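## Task

Take plate K83 out of plate nest N1 and put it on Q1's block so it lies flat within the block's locators, with its A1 well at the block corner labelled A1. Close Q1's lid over the plate by pressing LID. Q1 is loose, so it has to finish in its original spot with its original heading. Press START on Q1; the run must still be active at the end, but an active run counts against you if anything you needed to set right is still wrong. Nothing counts as done if it stays in place only because the robot holds it. Finish by releasing everything and moving the grippers away; resting against START or Q1's casing still counts as away.

## Robot and tools

ROBOT. Two six-joint arms, left_arm and right_arm, each with a parallel gripper, share one table. The names are labels only and say nothing about image sides. Either arm may be parked out of the way while the other works.

FRAME. Every reported position uses a single scene frame: origin on the tabletop midway between the arms, +x reaching out over the table, +z up, left_arm on the +y side. Arm bases may be tilted. Mounting plates and the floor-standing frame behind the arms are fixed obstacles; a "too close" warning counts a plate plus its side of the frame as part of that arm. Printed hand positions can be off from the truth, more so at long reach. A gripper's fingers point along its own +z and close along its y; the reported point sits between the pads, roughly 1 cm short of the tips.

execute_actions. Argument "actions" is a list holding zero or one item; optional "pictures" (true/false) turns camera images on or off for that result (default on).
- Empty list: no command, just returns the current state.
- Motion: {"rows": [...], "steps": n}, n from 1 to 15 (default 15), each step 1/30 s. Each row drives one step; if rows run out, the last row repeats.
- Wait: {"steps": n} with no rows, n up to 300; returns once n steps have elapsed since the previous result (your reply time is included).
A refused call sends nothing.

ROW LAYOUT. One flat list of 14 numbers covering both arms, always all 14: left_arm waist, shoulder, elbow, wrist pitch, wrist yaw, wrist roll, opening, then right_arm in the same seven-slot order. Joint entries are absolute target angles in radians (the same values Joint positions prints), not offsets. Stated ranges per arm: waist -2.880..2.880, shoulder 0.000..3.142, elbow 0.000..3.019, wrist pitch -1.693..1.571, wrist yaw -1.571..1.571, wrist roll -2.094..2.094. True ends may differ by up to 0.019 rad either way. A target more than 0.019 rad beyond a stated end, and farther out than the joint's last reported angle, gets the call refused. A target beyond the real end is clipped there and a "joint sent to its limit" line appears (possibly referring to an earlier, still-running action); absence of that line does not prove more travel exists. Opening is an absolute setting from -1 (closed) to +1 (fully open).

MOTION. Joint speed is capped: each step the sent target stays within a lead of the measured angle (waist 0.264, shoulder 0.32, elbow 0.276, wrist pitch 0.33, wrist yaw 0.186, wrist roll 0.522 rad), and targets that would shift the gripper over 70 mm from where it is get scaled back. Distant goals therefore take several calls. Between calls the arms keep heading for the last row sent, until everything has nearly stopped or a step is HELD; after that only a new action moves them further. Fingers still in motion keep going. Moves of a few mm may not shift the hand.

GRIPPING. grip_measured reports finger opening on the command scale; Joint positions gives it in metres (0.094 m fully open). Each gripper's reading has a fixed error up to about 1 mm. Away from the ±1 ends, fingers go to where grip_measured would equal your number. To hold something, command about 0.03 below grip_measured for a firm grip, less for a gentler one. Pad force tops out near 50 to 62 N (less on some grippers, less on parts under about 2 mm thick), with a brief harder spike on first contact.

RESULT LINES. State line: `left_arm: …` | `right_arm: …` with end_effector_position (m) and end_effector_quat_wxyz. Joint positions / Joint velocities: one block per arm, joints in column order (rad, rad/s) then pad gap (m, m/s). "joint command not followed": the clearance check altered or blocked some joint targets; the rest of the row still ran. HELD: marks steps where your row was partly or fully not sent. MOTOR HOT appears from 85 °C; at 100 °C the arm's motors and gripper release until cooled and the arm drops (OVER-TEMPERATURE FAULT). Holding loads heats motors, even while you are thinking, and some heat carries into the next task.

CAMERAS. cam_head_left, cam_head_right (pinhole, 504x504), cam_left_wrist, cam_right_wrist (fisheye, 504x504), returned in that order.

zoom_image. {"camera": one of the four names, "region": [x0, y0, x1, y1]} in pixels of that camera's latest full image, origin top-left, region no bigger than 504 by 504. Returns a magnified view.

finished_scene. {"scene": number of the current scene}. Call it only once the goal holds on its own.

Q1 DETAILS. Upper front keys from the left, facing Q1: LID, CLEAR, START, STOP. LID toggles the lid; LID and START are ignored while the lid is mid-travel. If the lid hits an obstruction it halts and the lamp goes red; LID and START then stay dead until CLEAR releases and reopens it. Blue lamp means a run is active. On labelled items, well A1 lies at the labelled short end, in the corner farther from the labelled long side.

AVOID. Dropping or knocking anything off the table (ends the task), arms striking or shoving each other, slams, slips and hard pushes, and shifting or turning Q1. Loose objects may occasionally get nudged by outside pushes, so recheck before finishing. Smooth, low-effort motion is preferred.

Each tool is called after ">>>" in YAML: its name, and indented under it one key for each argument.

## Session

>>> execute_actions:
  actions: []

Scene clock: 0.00 s of 10800.00 s.
left_arm: end_effector_position=(+0.6260, +0.4249, +0.1966) grip_measured=+1.000 end_effector_quat_wxyz=(-0.218, +0.661, -0.682, -0.223) | right_arm: end_effector_position=(+0.1625, -0.2216, +0.2105) grip_measured=+1.000 end_effector_quat_wxyz=(-0.002, +0.770, -0.630, +0.104)
Joint positions: left_arm=[ 0.041  2.034  1.955 -1.463 -0.634 -1.494  0.094] | right_arm=[ 0.624  0.647  0.75  -1.584  0.188 -1.319  0.094]
Joint velocities: left_arm=[ 0.005 -0.024  0.002  0.002 -0.037 -0.037  0.   ] | right_arm=[-0.005 -0.005 -0.012  0.007  0.007 -0.007  0.   ]

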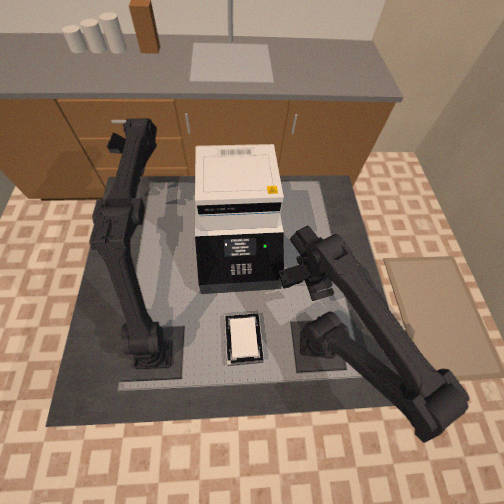

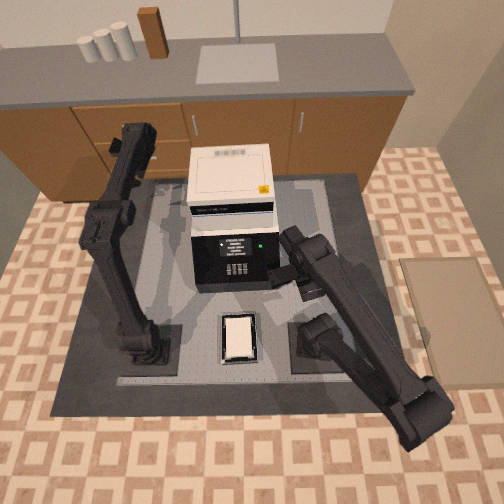

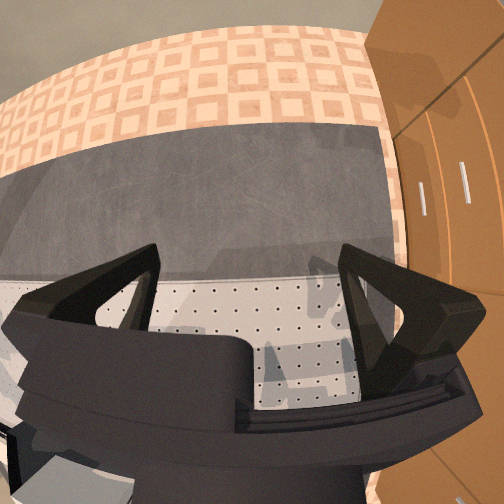

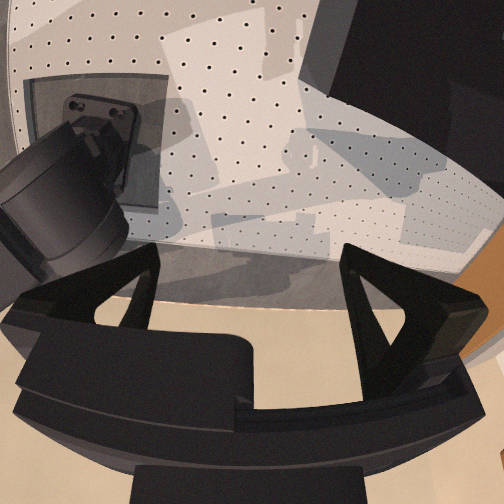

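>>> zoom_image:
  camera: "cam_head_left"
  region: [180, 130, 320, 380]

>>> zoom_image:
  camera: "cam_head_left"
  region: [190, 220, 300, 300]

>>> zoom_image:
  camera: "cam_head_left"
  region: [210, 305, 280, 375]

Region (180, 130, 320, 380) of cam_head_left's 504x504 image, scaled by 2.016, with more detail than that image has; it fills the left 282 columns of this view, and the rest is white.

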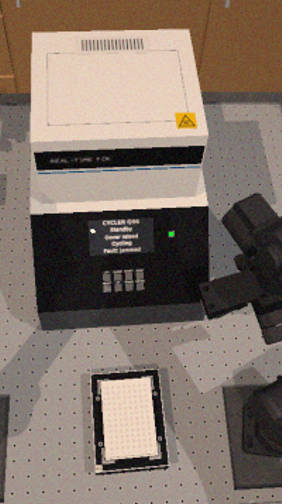

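Region (190, 220, 300, 300) of cam_head_left's 504x504 image, scaled by 4.582, with more detail than that image has; it fills the top 367 rows of this view, and the rest is white.

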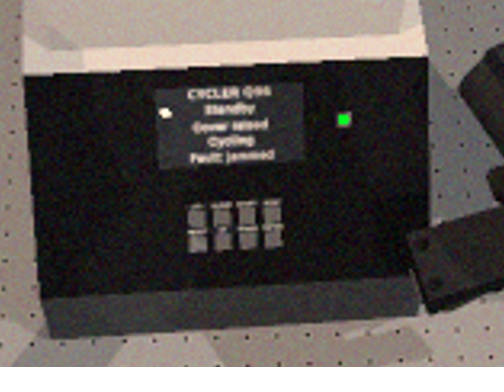

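Region (210, 305, 280, 375) of cam_head_left's 504x504 image, scaled by 7.200, with more detail than that image has.

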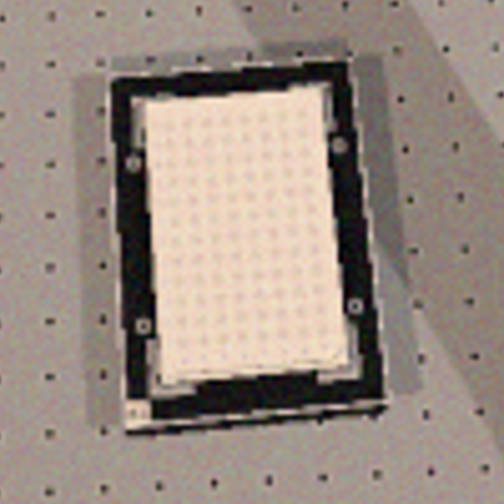

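>>> execute_actions:
  actions:
    - {"rows":[[0.041,2.034,1.955,-1.463,0,-1.494,1,0.0,0.647,0.75,-1.584,0,-1.319,1]]}
  pictures: false

>>> execute_actions:
  actions:
    - {"steps":30}
  pictures: false

>>> execute_actions:
  actions:
    - {"rows":[[0.041,1.6,1.955,-1.463,0,-1.494,1,0.0,0.647,0.75,-1.0,0,-1.319,1]]}
  pictures: false

>>> execute_actions:
  actions:
    - {"steps":30}
  pictures: false

>>> execute_actions:
  actions:
    - {"rows":[[0.041,1.6,1.5,-1.463,0,-1.494,1,0.0,0.647,0.75,-0.1,0,0,1]]}
  pictures: false

>>> execute_actions:
  actions:
    - {"steps":40}

Scene clock: 10.93 s of 10800.00 s.
left_arm: end_effector_position=(+0.6298, +0.3241, +0.1620) grip_measured=+1.000 end_effector_quat_wxyz=(-0.011, +0.693, -0.721, +0.008) | right_arm: end_effector_position=(+0.1625, -0.2939, +0.2075) grip_measured=+1.000 end_effector_quat_wxyz=(+0.032, -0.540, +0.840, -0.032)
Joint positions: left_arm=[ 0.042  2.034  1.952 -1.463 -0.003 -1.494  0.094] | right_arm=[-0.013  0.647  0.75  -1.584  0.002 -1.319  0.094]
Joint velocities: left_arm=[-0.005 -0.015 -0.012 -0.007 -0.022 -0.022  0.   ] | right_arm=[ 0.024 -0.005 -0.017  0.002  0.051 -0.007  0.   ]
Steps of this call (steps 1 to 90: nothing new was sent; then 7.43 s passed at rest; steps 91 to 105: all 15 steps of this action). Readings (joint positions):
91: left_arm=[0.042 2.034 1.955 -1.463 -0.541 -1.494] | right_arm=[0.593 0.647 0.750 -1.584 0.087 -1.319]
92: left_arm=[0.043 2.033 1.955 -1.463 -0.436 -1.494] | right_arm=[0.524 0.647 0.750 -1.584 0.029 -1.319]
94: left_arm=[0.044 2.034 1.953 -1.463 -0.228 -1.494] | right_arm=[0.342 0.647 0.750 -1.584 0.004 -1.319]
98: left_arm=[0.042 2.034 1.952 -1.463 -0.008 -1.494] | right_arm=[0.009 0.647 0.750 -1.584 0.003 -1.319]
105: the state above

Scene clock: 11.93 s of 10800.00 s.
left_arm: end_effector_position=(+0.6298, +0.3241, +0.1620) grip_measured=+1.000 end_effector_quat_wxyz=(-0.011, +0.693, -0.721, +0.008) | right_arm: end_effector_position=(+0.1625, -0.2938, +0.2075) grip_measured=+1.000 end_effector_quat_wxyz=(+0.032, -0.540, +0.840, -0.032)
Joint positions: left_arm=[ 0.042  2.034  1.952 -1.463 -0.003 -1.494  0.094] | right_arm=[-0.012  0.647  0.75  -1.584  0.002 -1.319  0.094]
Joint velocities: left_arm=[-0.005  0.005 -0.002  0.007 -0.022  0.022  0.   ] | right_arm=[-0.005  0.005 -0.002 -0.002 -0.007  0.066  0.   ]
Steps of this call (steps 1 to 15: the robot went on to your last target; steps 16 to 30: nothing new was sent). Readings (joint positions):
1: left_arm=[0.042 2.034 1.952 -1.463 -0.003 -1.494] | right_arm=[-0.012 0.647 0.750 -1.584 0.002 -1.319]
2: left_arm=[0.042 2.034 1.952 -1.463 -0.003 -1.494] | right_arm=[-0.012 0.647 0.750 -1.584 0.002 -1.319]
4: left_arm=[0.042 2.034 1.952 -1.463 -0.003 -1.494] | right_arm=[-0.012 0.647 0.750 -1.584 0.002 -1.319]
8: left_arm=[0.042 2.034 1.952 -1.463 -0.003 -1.494] | right_arm=[-0.012 0.647 0.750 -1.584 0.002 -1.319]
30: the state above
All arms were judged still, so your last target was given up. Only a new action makes them travel on or press farther. Fingers that are still opening or closing keep moving.

Scene clock: 12.43 s of 10800.00 s.
left_arm: end_effector_position=(+0.5927, +0.3227, +0.3280) grip_measured=+1.000 end_effector_quat_wxyz=(-0.111, +0.685, -0.713, +0.097) | right_arm: end_effector_position=(+0.2850, -0.3156, +0.2508) grip_measured=+1.000 end_effector_quat_wxyz=(+0.230, -0.513, +0.798, -0.215)
Joint positions: left_arm=[ 0.042  1.746  1.934 -1.463 -0.003 -1.494  0.094] | right_arm=[-0.012  0.644  0.737 -1.023  0.002 -1.319  0.094]
Joint velocities: left_arm=[ 0.005 -0.816 -0.007 -0.007 -0.051  0.007  0.   ] | right_arm=[-0.024  0.015 -0.017  0.012 -0.037 -0.051  0.   ]
Steps of this call (steps 1 to 15: all 15 steps of this action). Readings (joint positions):
1: left_arm=[0.042 2.028 1.950 -1.463 -0.003 -1.494] | right_arm=[-0.012 0.644 0.746 -1.526 0.002 -1.319]
2: left_arm=[0.042 2.021 1.944 -1.463 -0.003 -1.494] | right_arm=[-0.012 0.642 0.740 -1.420 0.002 -1.319]
4: left_arm=[0.042 1.997 1.937 -1.463 -0.003 -1.494] | right_arm=[-0.012 0.643 0.737 -1.210 0.002 -1.319]
8: left_arm=[0.042 1.924 1.934 -1.463 -0.003 -1.494] | right_arm=[-0.012 0.644 0.737 -1.035 0.002 -1.319]
15: the state above

Scene clock: 13.43 s of 10800.00 s.
left_arm: end_effector_position=(+0.5575, +0.3214, +0.4110) grip_measured=+1.000 end_effector_quat_wxyz=(-0.165, +0.676, -0.703, +0.145) | right_arm: end_effector_position=(+0.2850, -0.3156, +0.2508) grip_measured=+1.000 end_effector_quat_wxyz=(+0.230, -0.513, +0.798, -0.215)
Joint positions: left_arm=[ 0.042  1.598  1.934 -1.463 -0.003 -1.494  0.094] | right_arm=[-0.012  0.644  0.737 -1.023  0.002 -1.319  0.094]
Joint velocities: left_arm=[-0.015 -0.005 -0.007  0.002  0.007  0.066  0.   ] | right_arm=[-0.015 -0.015  0.012 -0.017  0.037 -0.037  0.   ]
Steps of this call (steps 1 to 30: the robot went on to your last target). Readings (joint positions):
1: left_arm=[0.042 1.717 1.934 -1.463 -0.003 -1.494] | right_arm=[-0.012 0.644 0.737 -1.023 0.002 -1.319]
2: left_arm=[0.042 1.689 1.934 -1.463 -0.003 -1.494] | right_arm=[-0.012 0.644 0.737 -1.023 0.002 -1.319]
4: left_arm=[0.042 1.635 1.934 -1.463 -0.003 -1.494] | right_arm=[-0.012 0.644 0.737 -1.023 0.002 -1.319]
8: left_arm=[0.042 1.564 1.934 -1.463 -0.003 -1.494] | right_arm=[-0.012 0.644 0.737 -1.023 0.002 -1.319]
30: the state above

Scene clock: 13.93 s of 10800.00 s.
left_arm: end_effector_position=(+0.4721, +0.3181, +0.1990) grip_measured=+1.000 end_effector_quat_wxyz=(+0.014, +0.693, -0.721, -0.014) | right_arm: end_effector_position=(+0.3828, -0.3328, +0.4334) grip_measured=+1.000 end_effector_quat_wxyz=(+0.684, +0.021, +0.722, -0.102)
Joint positions: left_arm=[ 0.042  1.634  1.478 -1.455 -0.002 -1.494  0.094] | right_arm=[-0.012  0.644  0.728 -0.128  0.001 -0.118  0.094]
Joint velocities: left_arm=[-0.005 -0.034 -0.012  0.002 -0.007  0.037  0.   ] | right_arm=[-0.005 -0.005  0.007  0.007 -0.051  0.799  0.   ]
Steps of this call (steps 1 to 15: all 15 steps of this action). Readings (joint positions):
1: left_arm=[0.042 1.595 1.909 -1.457 -0.003 -1.494] | right_arm=[-0.012 0.643 0.732 -0.964 0.001 -1.235]
2: left_arm=[0.042 1.579 1.863 -1.455 -0.003 -1.494] | right_arm=[-0.012 0.643 0.725 -0.861 0.001 -1.135]
4: left_arm=[0.042 1.562 1.760 -1.455 -0.003 -1.494] | right_arm=[-0.012 0.647 0.724 -0.654 0.001 -0.935]
8: left_arm=[0.042 1.572 1.560 -1.455 -0.003 -1.494] | right_arm=[-0.012 0.647 0.725 -0.250 0.001 -0.534]
15: the state above

Scene clock: 15.27 s of 10800.00 s.
left_arm: end_effector_position=(+0.4712, +0.3181, +0.2046) grip_measured=+1.000 end_effector_quat_wxyz=(+0.010, +0.693, -0.721, -0.010) | right_arm: end_effector_position=(+0.3828, -0.3328, +0.4335) grip_measured=+1.000 end_effector_quat_wxyz=(+0.689, +0.061, +0.720, -0.064)
Joint positions: left_arm=[ 0.042  1.622  1.478 -1.455 -0.002 -1.494  0.094] | right_arm=[-0.012  0.644  0.728 -0.127  0.001 -0.009  0.094]
Joint velocities: left_arm=[-0.015  0.005 -0.002  0.012 -0.007 -0.051  0.   ] | right_arm=[-0.015 -0.005  0.007 -0.007 -0.007 -0.037  0.   ]
Steps of this call (steps 1 to 30: the robot went on to your last target; steps 31 to 40: nothing new was sent). Readings (joint positions):
1: left_arm=[0.042 1.632 1.478 -1.455 -0.002 -1.494] | right_arm=[-0.012 0.644 0.728 -0.127 0.001 -0.096]
2: left_arm=[0.042 1.629 1.478 -1.455 -0.002 -1.494] | right_arm=[-0.012 0.644 0.728 -0.127 0.001 -0.079]
4: left_arm=[0.042 1.626 1.478 -1.455 -0.002 -1.494] | right_arm=[-0.012 0.644 0.728 -0.127 0.001 -0.053]
8: left_arm=[0.042 1.622 1.478 -1.455 -0.002 -1.494] | right_arm=[-0.012 0.644 0.728 -0.127 0.001 -0.027]
40: the state above
All arms were judged still, so your last target was given up. Only a new action makes them travel on or press farther. Fingers that are still opening or closing keep moving.

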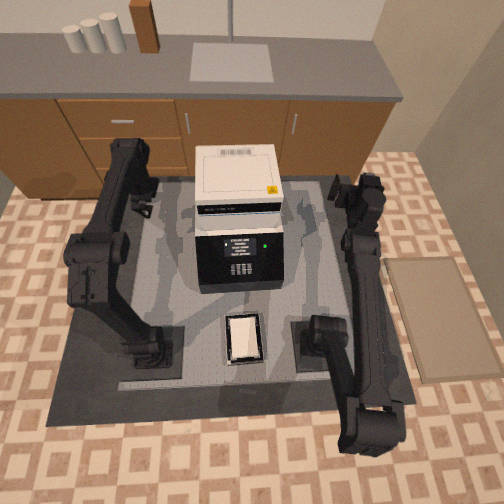

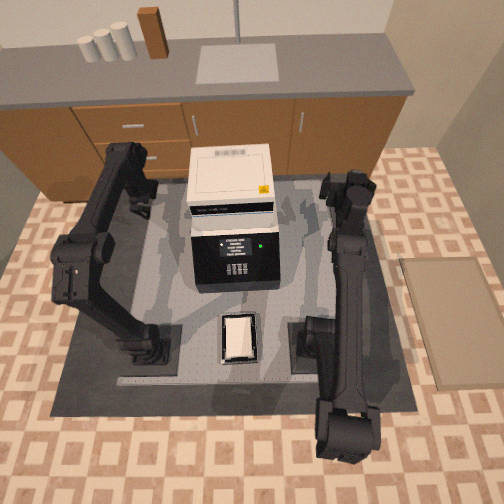

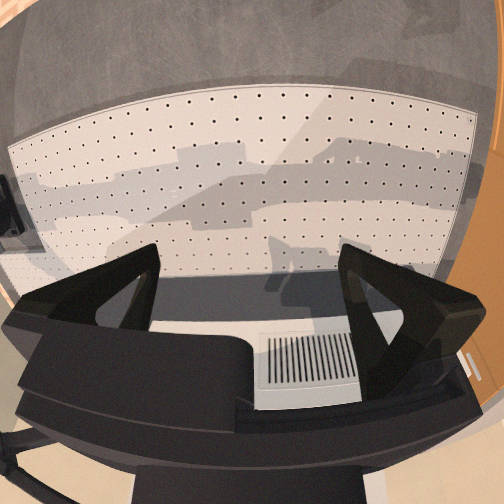

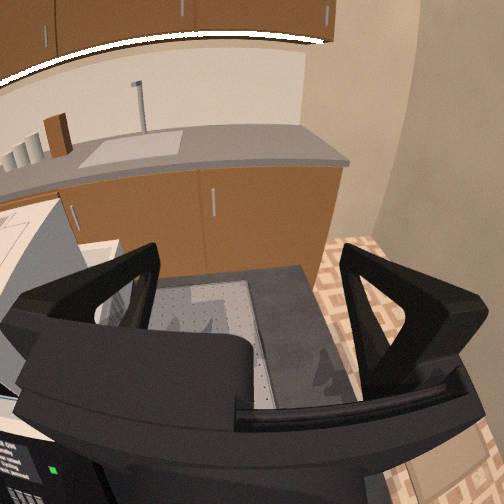

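>>> execute_actions:
  actions:
    - {"rows":[[0.041,1.2,1.25,-1.57,0,-0.9,-1,-0.5,0.4,0.5,-0.5,0,0,1]]}
  pictures: false

>>> execute_actions:
  actions:
    - {"steps":15}
  pictures: false

>>> execute_actions:
  actions:
    - {"rows":[[-0.95,1.2,1.25,-1.57,0,-0.95,-1,-0.5,0.4,0.5,-0.5,0,0,1]]}
  pictures: false

>>> execute_actions:
  actions:
    - {"steps":20}

Scene clock: 30.80 s of 10800.00 s.
left_arm: end_effector_position=(+0.3256, +0.3127, +0.3001) grip_measured=-0.987 end_effector_quat_wxyz=(+0.054, -0.475, +0.878, -0.025) | right_arm: end_effector_position=(+0.2398, -0.4575, +0.2732) grip_measured=+1.000 end_effector_quat_wxyz=(+0.517, +0.277, +0.788, -0.186)
Joint positions: left_arm=[ 0.042  1.14   1.248 -1.559 -0.002 -0.954  0.001] | right_arm=[-0.516  0.399  0.478 -0.486  0.002 -0.006  0.094]
Joint velocities: left_arm=[ 0.015  0.063  0.012  0.017 -0.007  0.227  0.   ] | right_arm=[ 0.073 -0.015  0.012  0.002 -0.007  0.022  0.   ]
Steps of this call (steps 1 to 90: nothing new was sent; then 12.03 s passed at rest; steps 91 to 105: all 15 steps of this action). Readings (joint positions):
91: left_arm=[0.042 1.610 1.460 -1.456 -0.002 -1.448] | right_arm=[-0.022 0.636 0.719 -0.151 -0.003 -0.009]
92: left_arm=[0.042 1.582 1.420 -1.462 -0.002 -1.395] | right_arm=[-0.048 0.613 0.698 -0.192 -0.003 -0.009]
94: left_arm=[0.042 1.508 1.336 -1.489 -0.002 -1.297] | right_arm=[-0.127 0.550 0.631 -0.281 -0.003 -0.009]
98: left_arm=[0.042 1.323 1.253 -1.535 -0.002 -1.116] | right_arm=[-0.388 0.429 0.508 -0.439 -0.001 -0.009]
105: the state above

Scene clock: 31.30 s of 10800.00 s.
left_arm: end_effector_position=(+0.3358, +0.3131, +0.2796) grip_measured=-0.987 end_effector_quat_wxyz=(+0.026, -0.457, +0.889, -0.011) | right_arm: end_effector_position=(+0.2407, -0.4564, +0.2732) grip_measured=+1.000 end_effector_quat_wxyz=(+0.518, +0.275, +0.789, -0.185)
Joint positions: left_arm=[ 0.042  1.204  1.248 -1.559 -0.002 -0.912  0.001] | right_arm=[-0.512  0.399  0.478 -0.486  0.002 -0.006  0.094]
Joint velocities: left_arm=[-0.005 -0.005  0.012 -0.002  0.037  0.051  0.   ] | right_arm=[-0.015 -0.005 -0.007 -0.032 -0.051 -0.037  0.   ]
Steps of this call (steps 1 to 15: the robot went on to your last target). Readings (joint positions):
1: left_arm=[0.042 1.146 1.248 -1.559 -0.002 -0.945] | right_arm=[-0.514 0.399 0.478 -0.486 0.002 -0.006]
2: left_arm=[0.042 1.155 1.248 -1.559 -0.002 -0.938] | right_arm=[-0.512 0.399 0.478 -0.486 0.002 -0.006]
4: left_arm=[0.042 1.177 1.248 -1.559 -0.002 -0.928] | right_arm=[-0.512 0.399 0.478 -0.486 0.002 -0.006]
8: left_arm=[0.042 1.204 1.248 -1.559 -0.002 -0.917] | right_arm=[-0.512 0.399 0.478 -0.486 0.002 -0.006]
15: the state above

Scene clock: 31.80 s of 10800.00 s.
left_arm: end_effector_position=(+0.2052, +0.0360, +0.2851) grip_measured=-0.988 end_effector_quat_wxyz=(+0.021, -0.045, +0.998, -0.025) | right_arm: end_effector_position=(+0.2407, -0.4564, +0.2732) grip_measured=+1.000 end_effector_quat_wxyz=(+0.518, +0.275, +0.789, -0.185)
Joint positions: left_arm=[-0.887  1.186  1.247 -1.566 -0.004 -0.981  0.001] | right_arm=[-0.512  0.399  0.478 -0.486  0.002 -0.006  0.094]
Joint velocities: left_arm=[-1.822  0.103  0.007 -0.007  0.256  0.212  0.001] | right_arm=[-0.015 -0.005  0.002  0.007 -0.037 -0.022  0.   ]
Steps of this call (steps 1 to 15: all 15 steps of this action). Readings (joint positions):
1: left_arm=[0.024 1.204 1.248 -1.559 -0.009 -0.916] | right_arm=[-0.512 0.399 0.478 -0.486 0.002 -0.006]
2: left_arm=[-0.014 1.204 1.248 -1.559 -0.010 -0.921] | right_arm=[-0.512 0.399 0.478 -0.486 0.002 -0.006]
4: left_arm=[-0.138 1.204 1.248 -1.559 -0.010 -0.926] | right_arm=[-0.512 0.399 0.478 -0.486 0.002 -0.006]
8: left_arm=[-0.438 1.204 1.248 -1.559 -0.005 -0.931] | right_arm=[-0.512 0.399 0.478 -0.486 0.002 -0.006]
15: the state above

Scene clock: 32.47 s of 10800.00 s.
left_arm: end_effector_position=(+0.1865, +0.0201, +0.2820) grip_measured=-0.988 end_effector_quat_wxyz=(+0.015, -0.000, +1.000, -0.024) | right_arm: end_effector_position=(+0.2407, -0.4564, +0.2732) grip_measured=+1.000 end_effector_quat_wxyz=(+0.518, +0.275, +0.789, -0.185)
Joint positions: left_arm=[-0.956  1.196  1.247 -1.566  0.003 -0.961  0.001] | right_arm=[-0.512  0.399  0.478 -0.486  0.002 -0.006  0.094]
Joint velocities: left_arm=[-0.005 -0.005  0.002 -0.007  0.007 -0.007 -0.001] | right_arm=[ 0.015  0.005  0.012 -0.002 -0.022 -0.007  0.   ]
Steps of this call (steps 1 to 20: the robot went on to your last target). Readings (joint positions):
1: left_arm=[-0.939 1.190 1.247 -1.566 0.002 -0.976] | right_arm=[-0.512 0.399 0.478 -0.486 0.002 -0.006]
2: left_arm=[-0.972 1.193 1.247 -1.566 0.005 -0.972] | right_arm=[-0.512 0.399 0.478 -0.486 0.002 -0.006]
4: left_arm=[-0.990 1.196 1.247 -1.566 0.005 -0.966] | right_arm=[-0.512 0.399 0.478 -0.486 0.002 -0.006]
8: left_arm=[-0.963 1.196 1.247 -1.566 0.003 -0.963] | right_arm=[-0.512 0.399 0.478 -0.486 0.002 -0.006]
20: the state above

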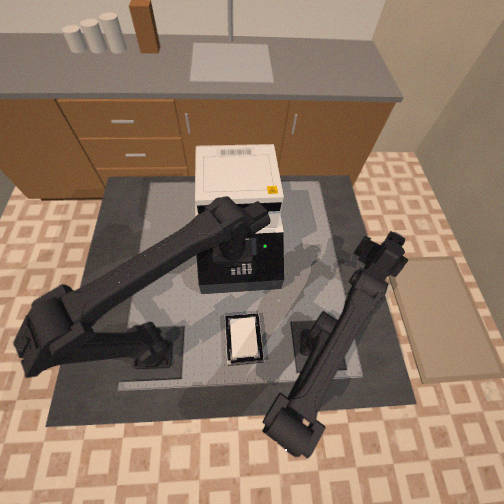

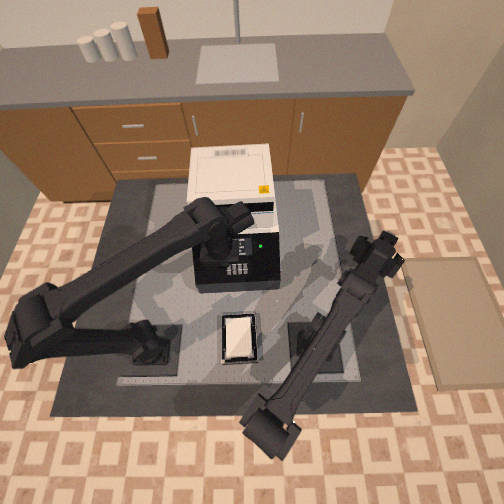

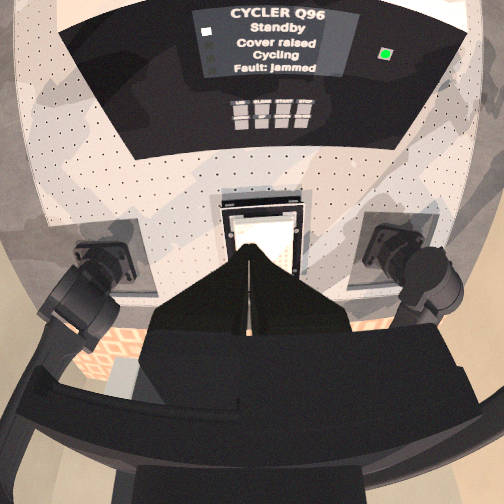

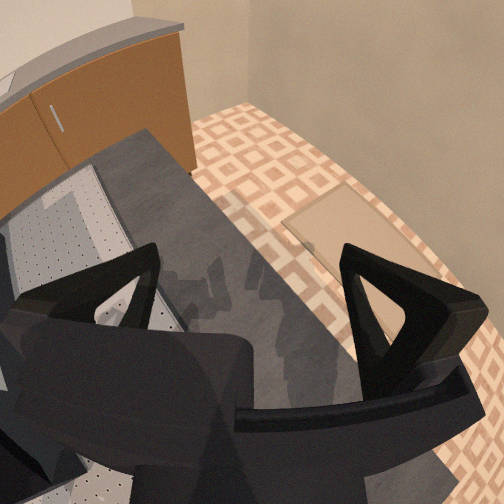

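>>> execute_actions:
  actions:
    - {"rows":[[-1.036,1.182,0.99,-1.365,0,-1.03,-1,-0.5,0.4,0.5,-0.5,0,0,1]]}
  pictures: false

>>> execute_actions:
  actions:
    - {"steps":15}

Scene clock: 37.20 s of 10800.00 s.
left_arm: end_effector_position=(+0.1464, +0.0352, +0.1743) grip_measured=-0.988 end_effector_quat_wxyz=(-0.011, +0.012, +1.000, +0.019) | right_arm: end_effector_position=(+0.2407, -0.4564, +0.2732) grip_measured=+1.000 end_effector_quat_wxyz=(+0.518, +0.275, +0.789, -0.185)
Joint positions: left_arm=[-1.036  1.196  0.964 -1.383 -0.    -1.017  0.001] | right_arm=[-0.512  0.399  0.478 -0.486  0.002 -0.006  0.094]
Joint velocities: left_arm=[ 0.005  0.005  0.017 -0.007  0.037 -0.051  0.002] | right_arm=[ 0.005 -0.005  0.007 -0.007  0.081 -0.037  0.   ]
Steps of this call (steps 1 to 15: the robot went on to your last target; steps 16 to 90: nothing new was sent; then 1.23 s passed at rest; steps 91 to 105: all 15 steps of this action). Readings (joint positions):
91: left_arm=[-0.959 1.191 1.223 -1.534 -0.000 -0.967] | right_arm=[-0.512 0.399 0.478 -0.486 0.002 -0.006]
92: left_arm=[-0.969 1.177 1.176 -1.485 -0.000 -0.974] | right_arm=[-0.512 0.399 0.478 -0.486 0.002 -0.006]
94: left_arm=[-0.999 1.165 1.064 -1.423 -0.000 -0.989] | right_arm=[-0.512 0.399 0.478 -0.486 0.002 -0.006]
98: left_arm=[-1.036 1.193 0.965 -1.398 -0.000 -1.007] | right_arm=[-0.512 0.399 0.478 -0.486 0.002 -0.006]
105: the state above

Scene clock: 37.70 s of 10800.00 s.
left_arm: end_effector_position=(+0.1464, +0.0352, +0.1743) grip_measured=-0.988 end_effector_quat_wxyz=(-0.011, +0.010, +1.000, +0.019) | right_arm: end_effector_position=(+0.2407, -0.4564, +0.2732) grip_measured=+1.000 end_effector_quat_wxyz=(+0.518, +0.275, +0.789, -0.185)
Joint positions: left_arm=[-1.036  1.196  0.964 -1.383 -0.    -1.019  0.001] | right_arm=[-0.512  0.399  0.478 -0.486  0.002 -0.006  0.094]
Joint velocities: left_arm=[ 0.005 -0.005  0.007 -0.017  0.051 -0.007  0.002] | right_arm=[-0.015 -0.005 -0.017 -0.012 -0.11   0.022  0.   ]
Steps of this call (steps 1 to 15: the robot went on to your last target). Readings (joint positions):
1: left_arm=[-1.036 1.196 0.964 -1.383 -0.000 -1.018] | right_arm=[-0.512 0.399 0.478 -0.486 0.002 -0.006]
2: left_arm=[-1.036 1.196 0.964 -1.383 -0.000 -1.018] | right_arm=[-0.512 0.399 0.478 -0.486 0.002 -0.006]
4: left_arm=[-1.036 1.196 0.964 -1.383 -0.000 -1.018] | right_arm=[-0.512 0.399 0.478 -0.486 0.002 -0.006]
8: left_arm=[-1.036 1.196 0.964 -1.383 -0.000 -1.019] | right_arm=[-0.512 0.399 0.478 -0.486 0.002 -0.006]
15: the state above
All arms were judged still, so your last target was given up. Only a new action makes them travel on or press farther. Fingers that are still opening or closing keep moving.

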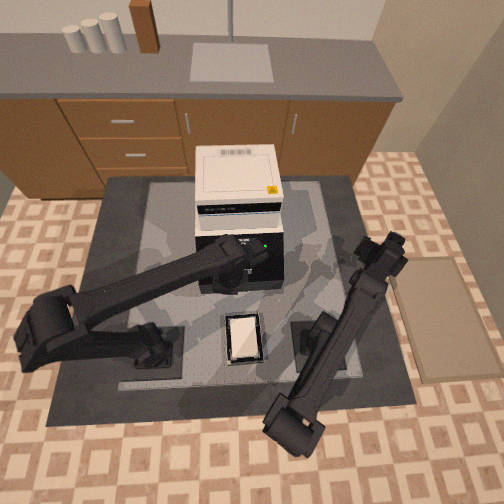

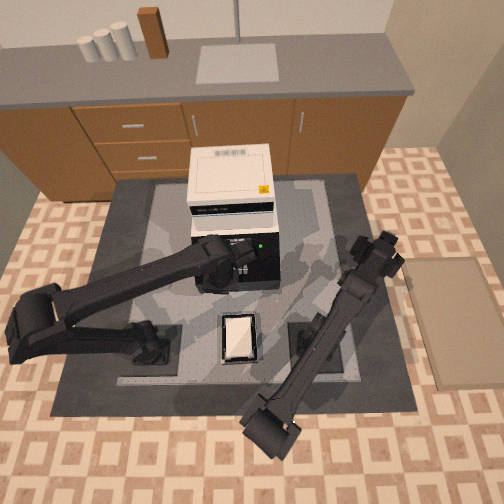

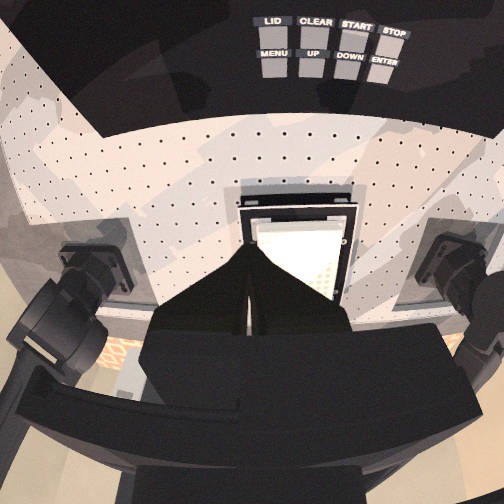

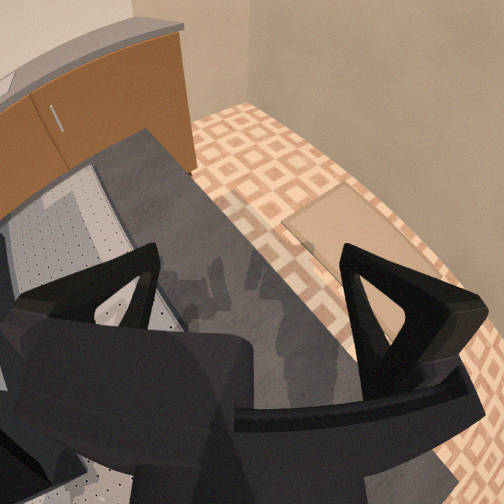

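>>> execute_actions:
  actions:
    - {"rows":[[-1.13,0.85,0.6,-0.6,-0.5,-0.6,-1,-0.5,0.4,0.5,-0.5,0,0,1]]}
  pictures: false

>>> execute_actions:
  actions:
    - {"steps":20}

Scene clock: 43.37 s of 10800.00 s.
left_arm: end_effector_position=(+0.2050, +0.0367, +0.1804) grip_measured=-0.988 end_effector_quat_wxyz=(+0.383, +0.151, +0.906, -0.098) | right_arm: end_effector_position=(+0.2407, -0.4564, +0.2732) grip_measured=+1.000 end_effector_quat_wxyz=(+0.518, +0.275, +0.789, -0.185)
Joint positions: left_arm=[-1.128  0.845  0.574 -0.627 -0.497 -0.625  0.001] | right_arm=[-0.512  0.399  0.478 -0.486  0.002 -0.006  0.094]
Joint velocities: left_arm=[-0.005  0.044 -0.007  0.002  0.007  0.11   0.   ] | right_arm=[ 0.005 -0.024  0.002 -0.007  0.007 -0.081  0.   ]
Steps of this call (steps 1 to 90: nothing new was sent; then 2.17 s passed at rest; steps 91 to 105: all 15 steps of this action). Readings (joint positions):
91: left_arm=[-1.047 1.166 0.923 -1.307 -0.098 -0.950] | right_arm=[-0.512 0.399 0.478 -0.486 0.002 -0.006]
92: left_arm=[-1.067 1.100 0.838 -1.183 -0.205 -0.881] | right_arm=[-0.512 0.399 0.478 -0.486 0.002 -0.006]
94: left_arm=[-1.112 0.934 0.658 -0.974 -0.408 -0.782] | right_arm=[-0.512 0.399 0.478 -0.486 0.002 -0.006]
98: left_arm=[-1.128 0.807 0.568 -0.694 -0.496 -0.682] | right_arm=[-0.512 0.399 0.478 -0.486 0.002 -0.006]
105: the state above

Scene clock: 44.03 s of 10800.00 s.
left_arm: end_effector_position=(+0.2050, +0.0367, +0.1801) grip_measured=-0.988 end_effector_quat_wxyz=(+0.383, +0.158, +0.905, -0.095) | right_arm: end_effector_position=(+0.2407, -0.4564, +0.2732) grip_measured=+1.000 end_effector_quat_wxyz=(+0.518, +0.275, +0.789, -0.185)
Joint positions: left_arm=[-1.128  0.845  0.574 -0.627 -0.497 -0.611  0.001] | right_arm=[-0.512  0.399  0.478 -0.486  0.002 -0.006  0.094]
Joint velocities: left_arm=[-0.015  0.005 -0.007 -0.032 -0.037 -0.007  0.   ] | right_arm=[-0.005 -0.005  0.002 -0.017 -0.022 -0.066  0.   ]
Steps of this call (steps 1 to 20: the robot went on to your last target). Readings (joint positions):
1: left_arm=[-1.128 0.845 0.574 -0.627 -0.497 -0.622] | right_arm=[-0.512 0.399 0.478 -0.486 0.002 -0.006]
2: left_arm=[-1.128 0.845 0.574 -0.627 -0.497 -0.620] | right_arm=[-0.512 0.399 0.478 -0.486 0.002 -0.006]
4: left_arm=[-1.128 0.845 0.574 -0.627 -0.497 -0.616] | right_arm=[-0.512 0.399 0.478 -0.486 0.002 -0.006]
8: left_arm=[-1.128 0.845 0.574 -0.627 -0.497 -0.613] | right_arm=[-0.512 0.399 0.478 -0.486 0.002 -0.006]
20: the state above

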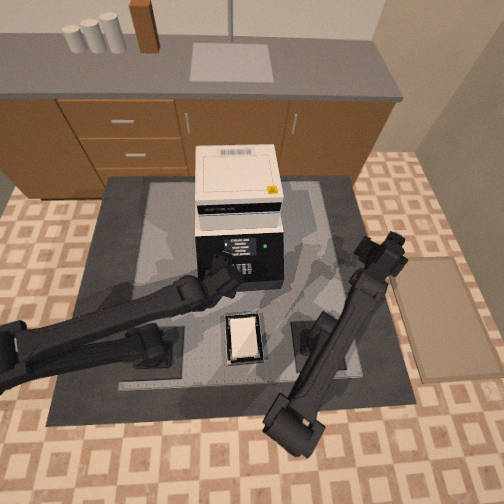

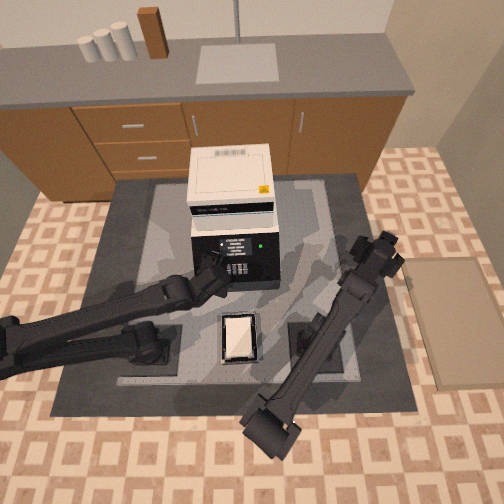

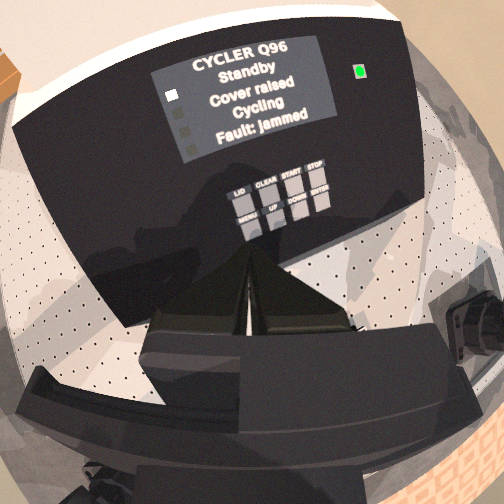

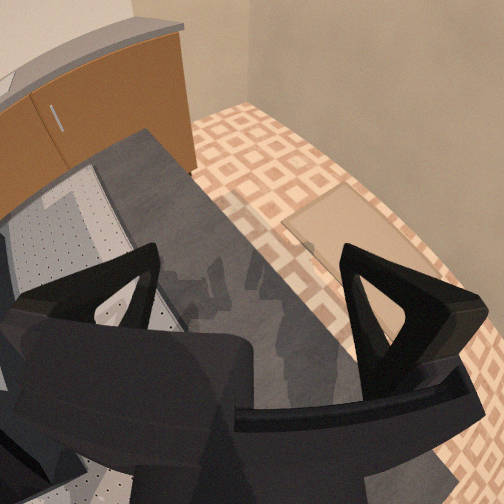

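>>> execute_actions:
  actions:
    - {"rows":[[-1.074,0.973,0.582,-0.454,-0.5,-0.6,-1,-0.5,0.4,0.5,-0.5,0,0,1]]}
  pictures: false

>>> execute_actions:
  actions:
    - {"steps":12}

Scene clock: 48.70 s of 10800.00 s.
left_arm: end_effector_position=(+0.2320, +0.0204, +0.1548) grip_measured=-0.988 end_effector_quat_wxyz=(+0.387, +0.135, +0.908, -0.087) | right_arm: end_effector_position=(+0.2407, -0.4564, +0.2732) grip_measured=+1.000 end_effector_quat_wxyz=(+0.518, +0.275, +0.789, -0.185)
Joint positions: left_arm=[-1.079  0.986  0.572 -0.481 -0.498 -0.61   0.001] | right_arm=[-0.512  0.399  0.478 -0.486  0.002 -0.006  0.094]
Joint velocities: left_arm=[ 0.005 -0.015 -0.002 -0.002 -0.051  0.022  0.001] | right_arm=[-0.005 -0.005  0.007 -0.022 -0.022  0.095  0.   ]
Steps of this call (steps 1 to 15: the robot went on to your last target; steps 16 to 90: nothing new was sent; then 1.17 s passed at rest; steps 91 to 105: all 15 steps of this action). Readings (joint positions):
91: left_arm=[-1.123 0.855 0.572 -0.598 -0.498 -0.610] | right_arm=[-0.512 0.399 0.478 -0.486 0.002 -0.006]
92: left_arm=[-1.113 0.877 0.572 -0.553 -0.498 -0.610] | right_arm=[-0.512 0.399 0.478 -0.486 0.002 -0.006]
94: left_arm=[-1.091 0.934 0.572 -0.497 -0.498 -0.610] | right_arm=[-0.512 0.399 0.478 -0.486 0.002 -0.006]
98: left_arm=[-1.079 0.987 0.572 -0.486 -0.498 -0.610] | right_arm=[-0.512 0.399 0.478 -0.486 0.002 -0.006]
105: the state above

Scene clock: 49.10 s of 10800.00 s.
left_arm: end_effector_position=(+0.2320, +0.0204, +0.1548) grip_measured=-0.988 end_effector_quat_wxyz=(+0.387, +0.135, +0.908, -0.087) | right_arm: end_effector_position=(+0.2407, -0.4564, +0.2732) grip_measured=+1.000 end_effector_quat_wxyz=(+0.518, +0.275, +0.789, -0.185)
Joint positions: left_arm=[-1.079  0.986  0.572 -0.481 -0.498 -0.61   0.001] | right_arm=[-0.512  0.399  0.478 -0.486  0.002 -0.006  0.094]
Joint velocities: left_arm=[-0.015 -0.015  0.007 -0.012  0.081 -0.007 -0.   ] | right_arm=[-0.005  0.015 -0.007  0.007  0.022  0.007  0.   ]
Steps of this call (steps 1 to 12: the robot went on to your last target). Readings (joint positions):
1: left_arm=[-1.079 0.986 0.572 -0.481 -0.498 -0.610] | right_arm=[-0.512 0.399 0.478 -0.486 0.002 -0.006]
2: left_arm=[-1.079 0.986 0.572 -0.481 -0.498 -0.610] | right_arm=[-0.512 0.399 0.478 -0.486 0.002 -0.006]
4: left_arm=[-1.079 0.986 0.572 -0.481 -0.498 -0.610] | right_arm=[-0.512 0.399 0.478 -0.486 0.002 -0.006]
8: left_arm=[-1.079 0.986 0.572 -0.481 -0.498 -0.610] | right_arm=[-0.512 0.399 0.478 -0.486 0.002 -0.006]
12: the state above

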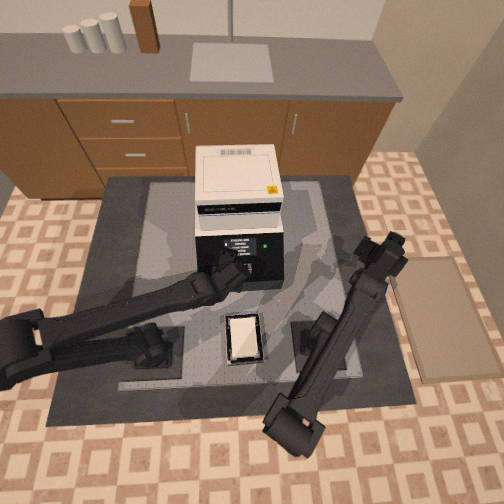

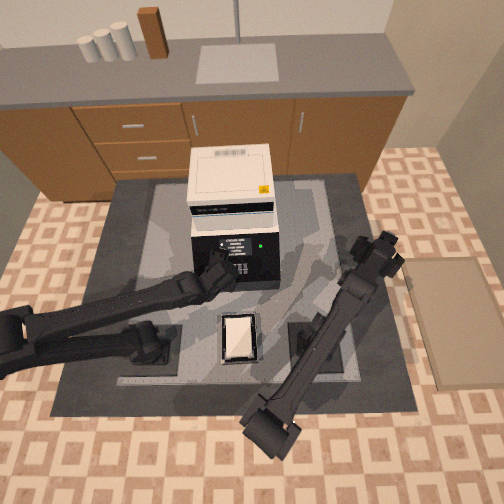

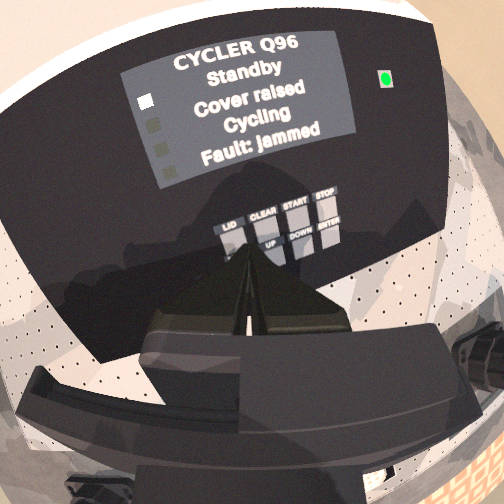

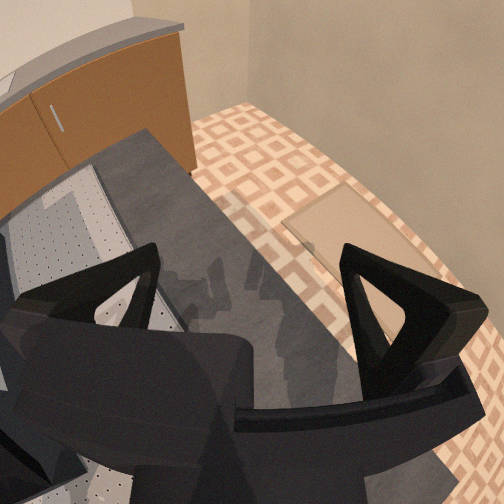

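>>> execute_actions:
  actions:
    - {"rows":[[-1.055,0.985,0.545,-0.40,-0.5,-0.6,-1,-0.5,0.4,0.5,-0.5,0,0,1]]}

Scene clock: 52.63 s of 10800.00 s.
left_arm: end_effector_position=(+0.2358, +0.0243, +0.1480) grip_measured=-0.988 end_effector_quat_wxyz=(+0.394, +0.125, +0.906, -0.093) | right_arm: end_effector_position=(+0.2407, -0.4564, +0.2732) grip_measured=+1.000 end_effector_quat_wxyz=(+0.518, +0.275, +0.789, -0.185)
Joint positions: left_arm=[-1.065  0.986  0.543 -0.427 -0.498 -0.61   0.001] | right_arm=[-0.512  0.399  0.478 -0.486  0.002 -0.006  0.094]
Joint velocities: left_arm=[-0.005 -0.015 -0.017  0.002  0.022 -0.051  0.   ] | right_arm=[-0.005 -0.015 -0.007 -0.002 -0.066  0.007  0.   ]
Steps of this call (steps 1 to 15: the robot went on to your last target; steps 16 to 90: nothing new was sent; then 0.03 s passed at rest; steps 91 to 105: all 15 steps of this action). Readings (joint positions):
91: left_arm=[-1.078 0.986 0.568 -0.468 -0.498 -0.610] | right_arm=[-0.512 0.399 0.478 -0.486 0.002 -0.006]
92: left_arm=[-1.075 0.986 0.562 -0.449 -0.498 -0.610] | right_arm=[-0.512 0.399 0.478 -0.486 0.002 -0.006]
94: left_arm=[-1.068 0.986 0.550 -0.434 -0.498 -0.610] | right_arm=[-0.512 0.399 0.478 -0.486 0.002 -0.006]
98: left_arm=[-1.065 0.986 0.543 -0.430 -0.498 -0.610] | right_arm=[-0.512 0.399 0.478 -0.486 0.002 -0.006]
105: the state above

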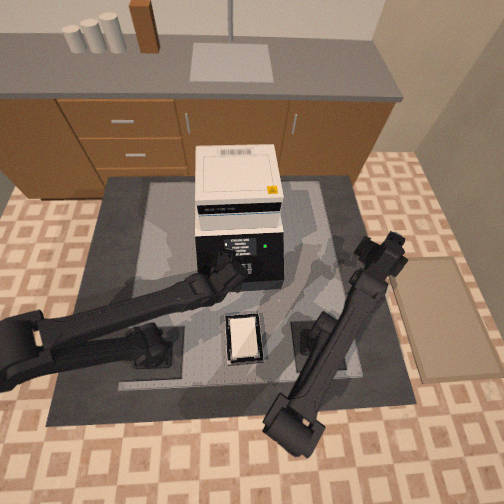

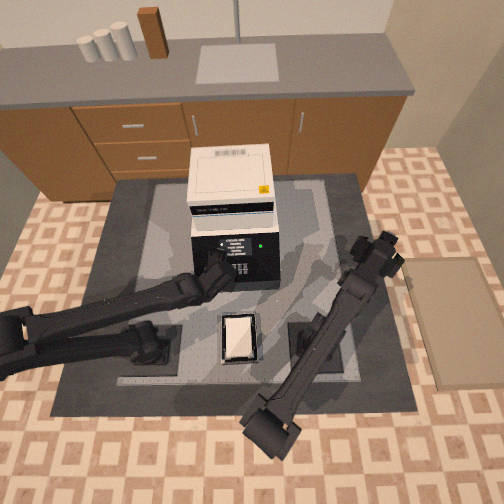

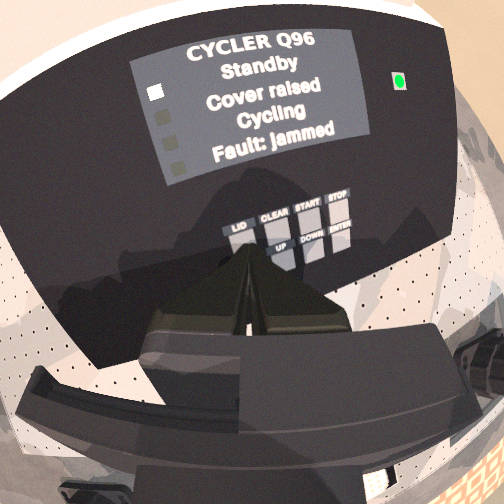

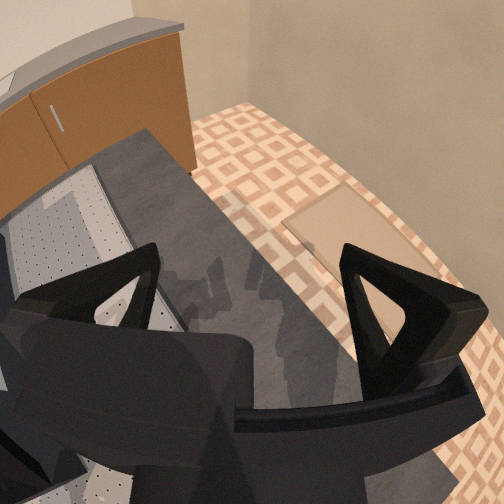

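>>> execute_actions:
  actions:
    - {"rows":[[-1.045,1.02,0.545,-0.40,-0.5,-0.6,-1,-0.5,0.4,0.5,-0.5,0,0,1]]}

Scene clock: 54.90 s of 10800.00 s.
left_arm: end_effector_position=(+0.2383, +0.0250, +0.1431) grip_measured=-0.988 end_effector_quat_wxyz=(+0.392, +0.124, +0.908, -0.088) | right_arm: end_effector_position=(+0.2407, -0.4564, +0.2732) grip_measured=+1.000 end_effector_quat_wxyz=(+0.518, +0.275, +0.789, -0.185)
Joint positions: left_arm=[-1.058  1.003  0.543 -0.422 -0.498 -0.61   0.001] | right_arm=[-0.512  0.399  0.478 -0.486  0.002 -0.006  0.094]
Joint velocities: left_arm=[-0.015  0.005  0.002  0.002 -0.022 -0.007  0.   ] | right_arm=[-0.005 -0.005 -0.002 -0.002  0.022  0.066  0.   ]
Steps of this call (steps 1 to 15: the robot went on to your last target; steps 16 to 53: nothing new was sent; steps 54 to 68: all 15 steps of this action). Readings (joint positions):
54: left_arm=[-1.064 0.988 0.543 -0.427 -0.498 -0.610] | right_arm=[-0.512 0.399 0.478 -0.486 0.002 -0.006]
55: left_arm=[-1.062 0.992 0.543 -0.426 -0.498 -0.610] | right_arm=[-0.512 0.399 0.478 -0.486 0.002 -0.006]
57: left_arm=[-1.058 1.003 0.543 -0.425 -0.498 -0.610] | right_arm=[-0.512 0.399 0.478 -0.486 0.002 -0.006]
61: left_arm=[-1.058 1.003 0.543 -0.422 -0.498 -0.610] | right_arm=[-0.512 0.399 0.478 -0.486 0.002 -0.006]
68: the state above

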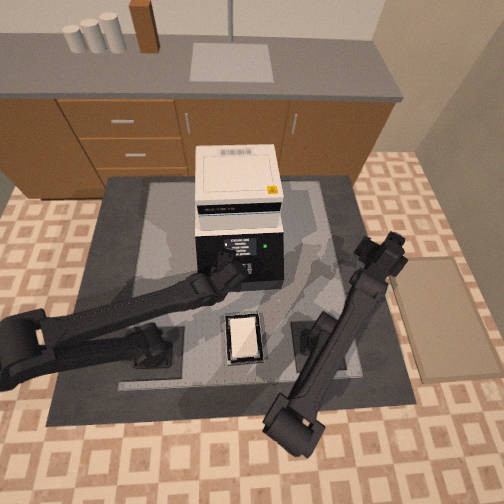

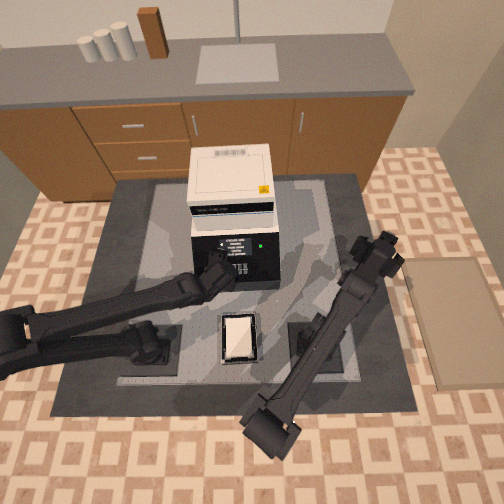

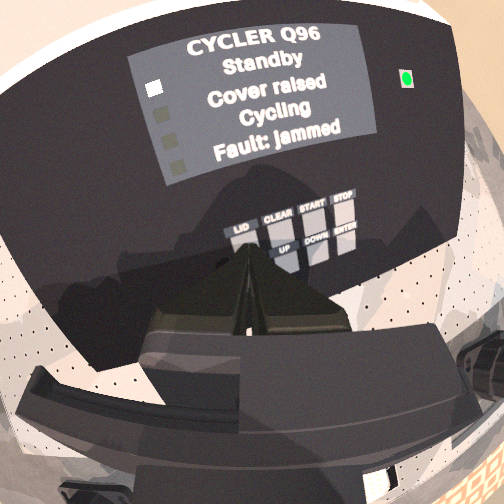

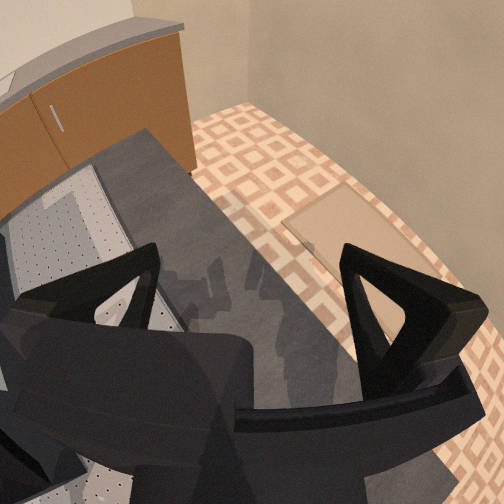

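>>> execute_actions:
  actions:
    - {"rows":[[-1.03,1.05,0.545,-0.40,-0.5,-0.6,-1,-0.5,0.4,0.5,-0.5,0,0,1]]}

Scene clock: 56.93 s of 10800.00 s.
left_arm: end_effector_position=(+0.2383, +0.0251, +0.1424) grip_measured=-0.988 end_effector_quat_wxyz=(+0.391, +0.124, +0.908, -0.087) | right_arm: end_effector_position=(+0.2407, -0.4564, +0.2732) grip_measured=+1.000 end_effector_quat_wxyz=(+0.518, +0.275, +0.789, -0.185)
Joint positions: left_arm=[-1.058  1.005  0.543 -0.422 -0.498 -0.61   0.001] | right_arm=[-0.512  0.399  0.478 -0.486  0.002 -0.006  0.094]
Joint velocities: left_arm=[-0.015 -0.005  0.017 -0.022 -0.007 -0.022 -0.001] | right_arm=[-0.005 -0.005  0.007 -0.002 -0.037 -0.037  0.   ]
Steps of this call (steps 1 to 15: the robot went on to your last target; steps 16 to 46: nothing new was sent; steps 47 to 61: all 15 steps of this action). Readings (joint positions):
47: left_arm=[-1.058 1.004 0.543 -0.422 -0.498 -0.610] | right_arm=[-0.512 0.399 0.478 -0.486 0.002 -0.006]
48: left_arm=[-1.058 1.005 0.543 -0.422 -0.498 -0.610] | right_arm=[-0.512 0.399 0.478 -0.486 0.002 -0.006]
50: left_arm=[-1.058 1.005 0.543 -0.422 -0.498 -0.610] | right_arm=[-0.512 0.399 0.478 -0.486 0.002 -0.006]
54: left_arm=[-1.058 1.005 0.543 -0.422 -0.498 -0.610] | right_arm=[-0.512 0.399 0.478 -0.486 0.002 -0.006]
61: the state above

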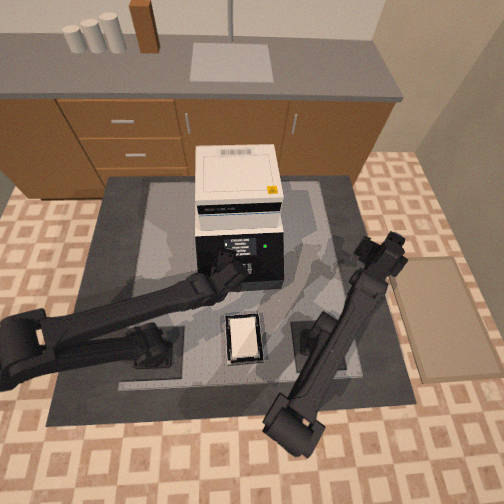

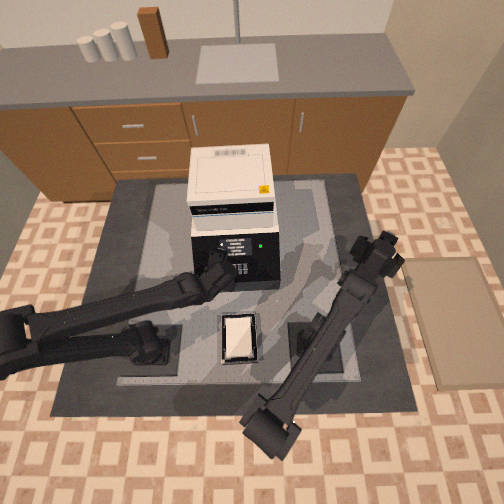

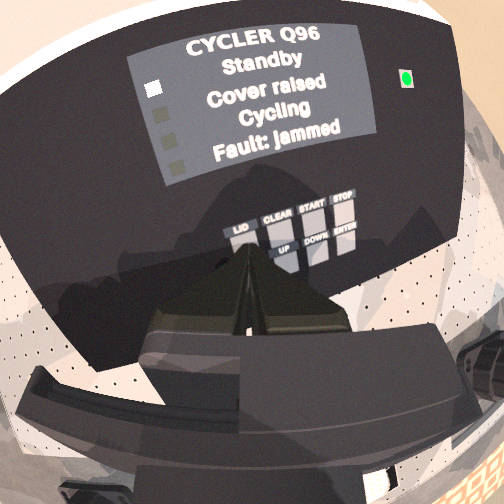

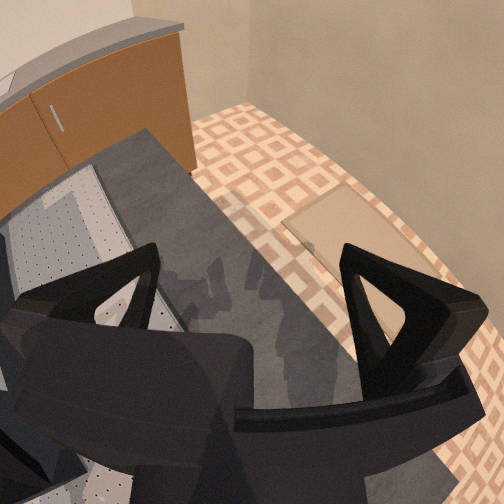

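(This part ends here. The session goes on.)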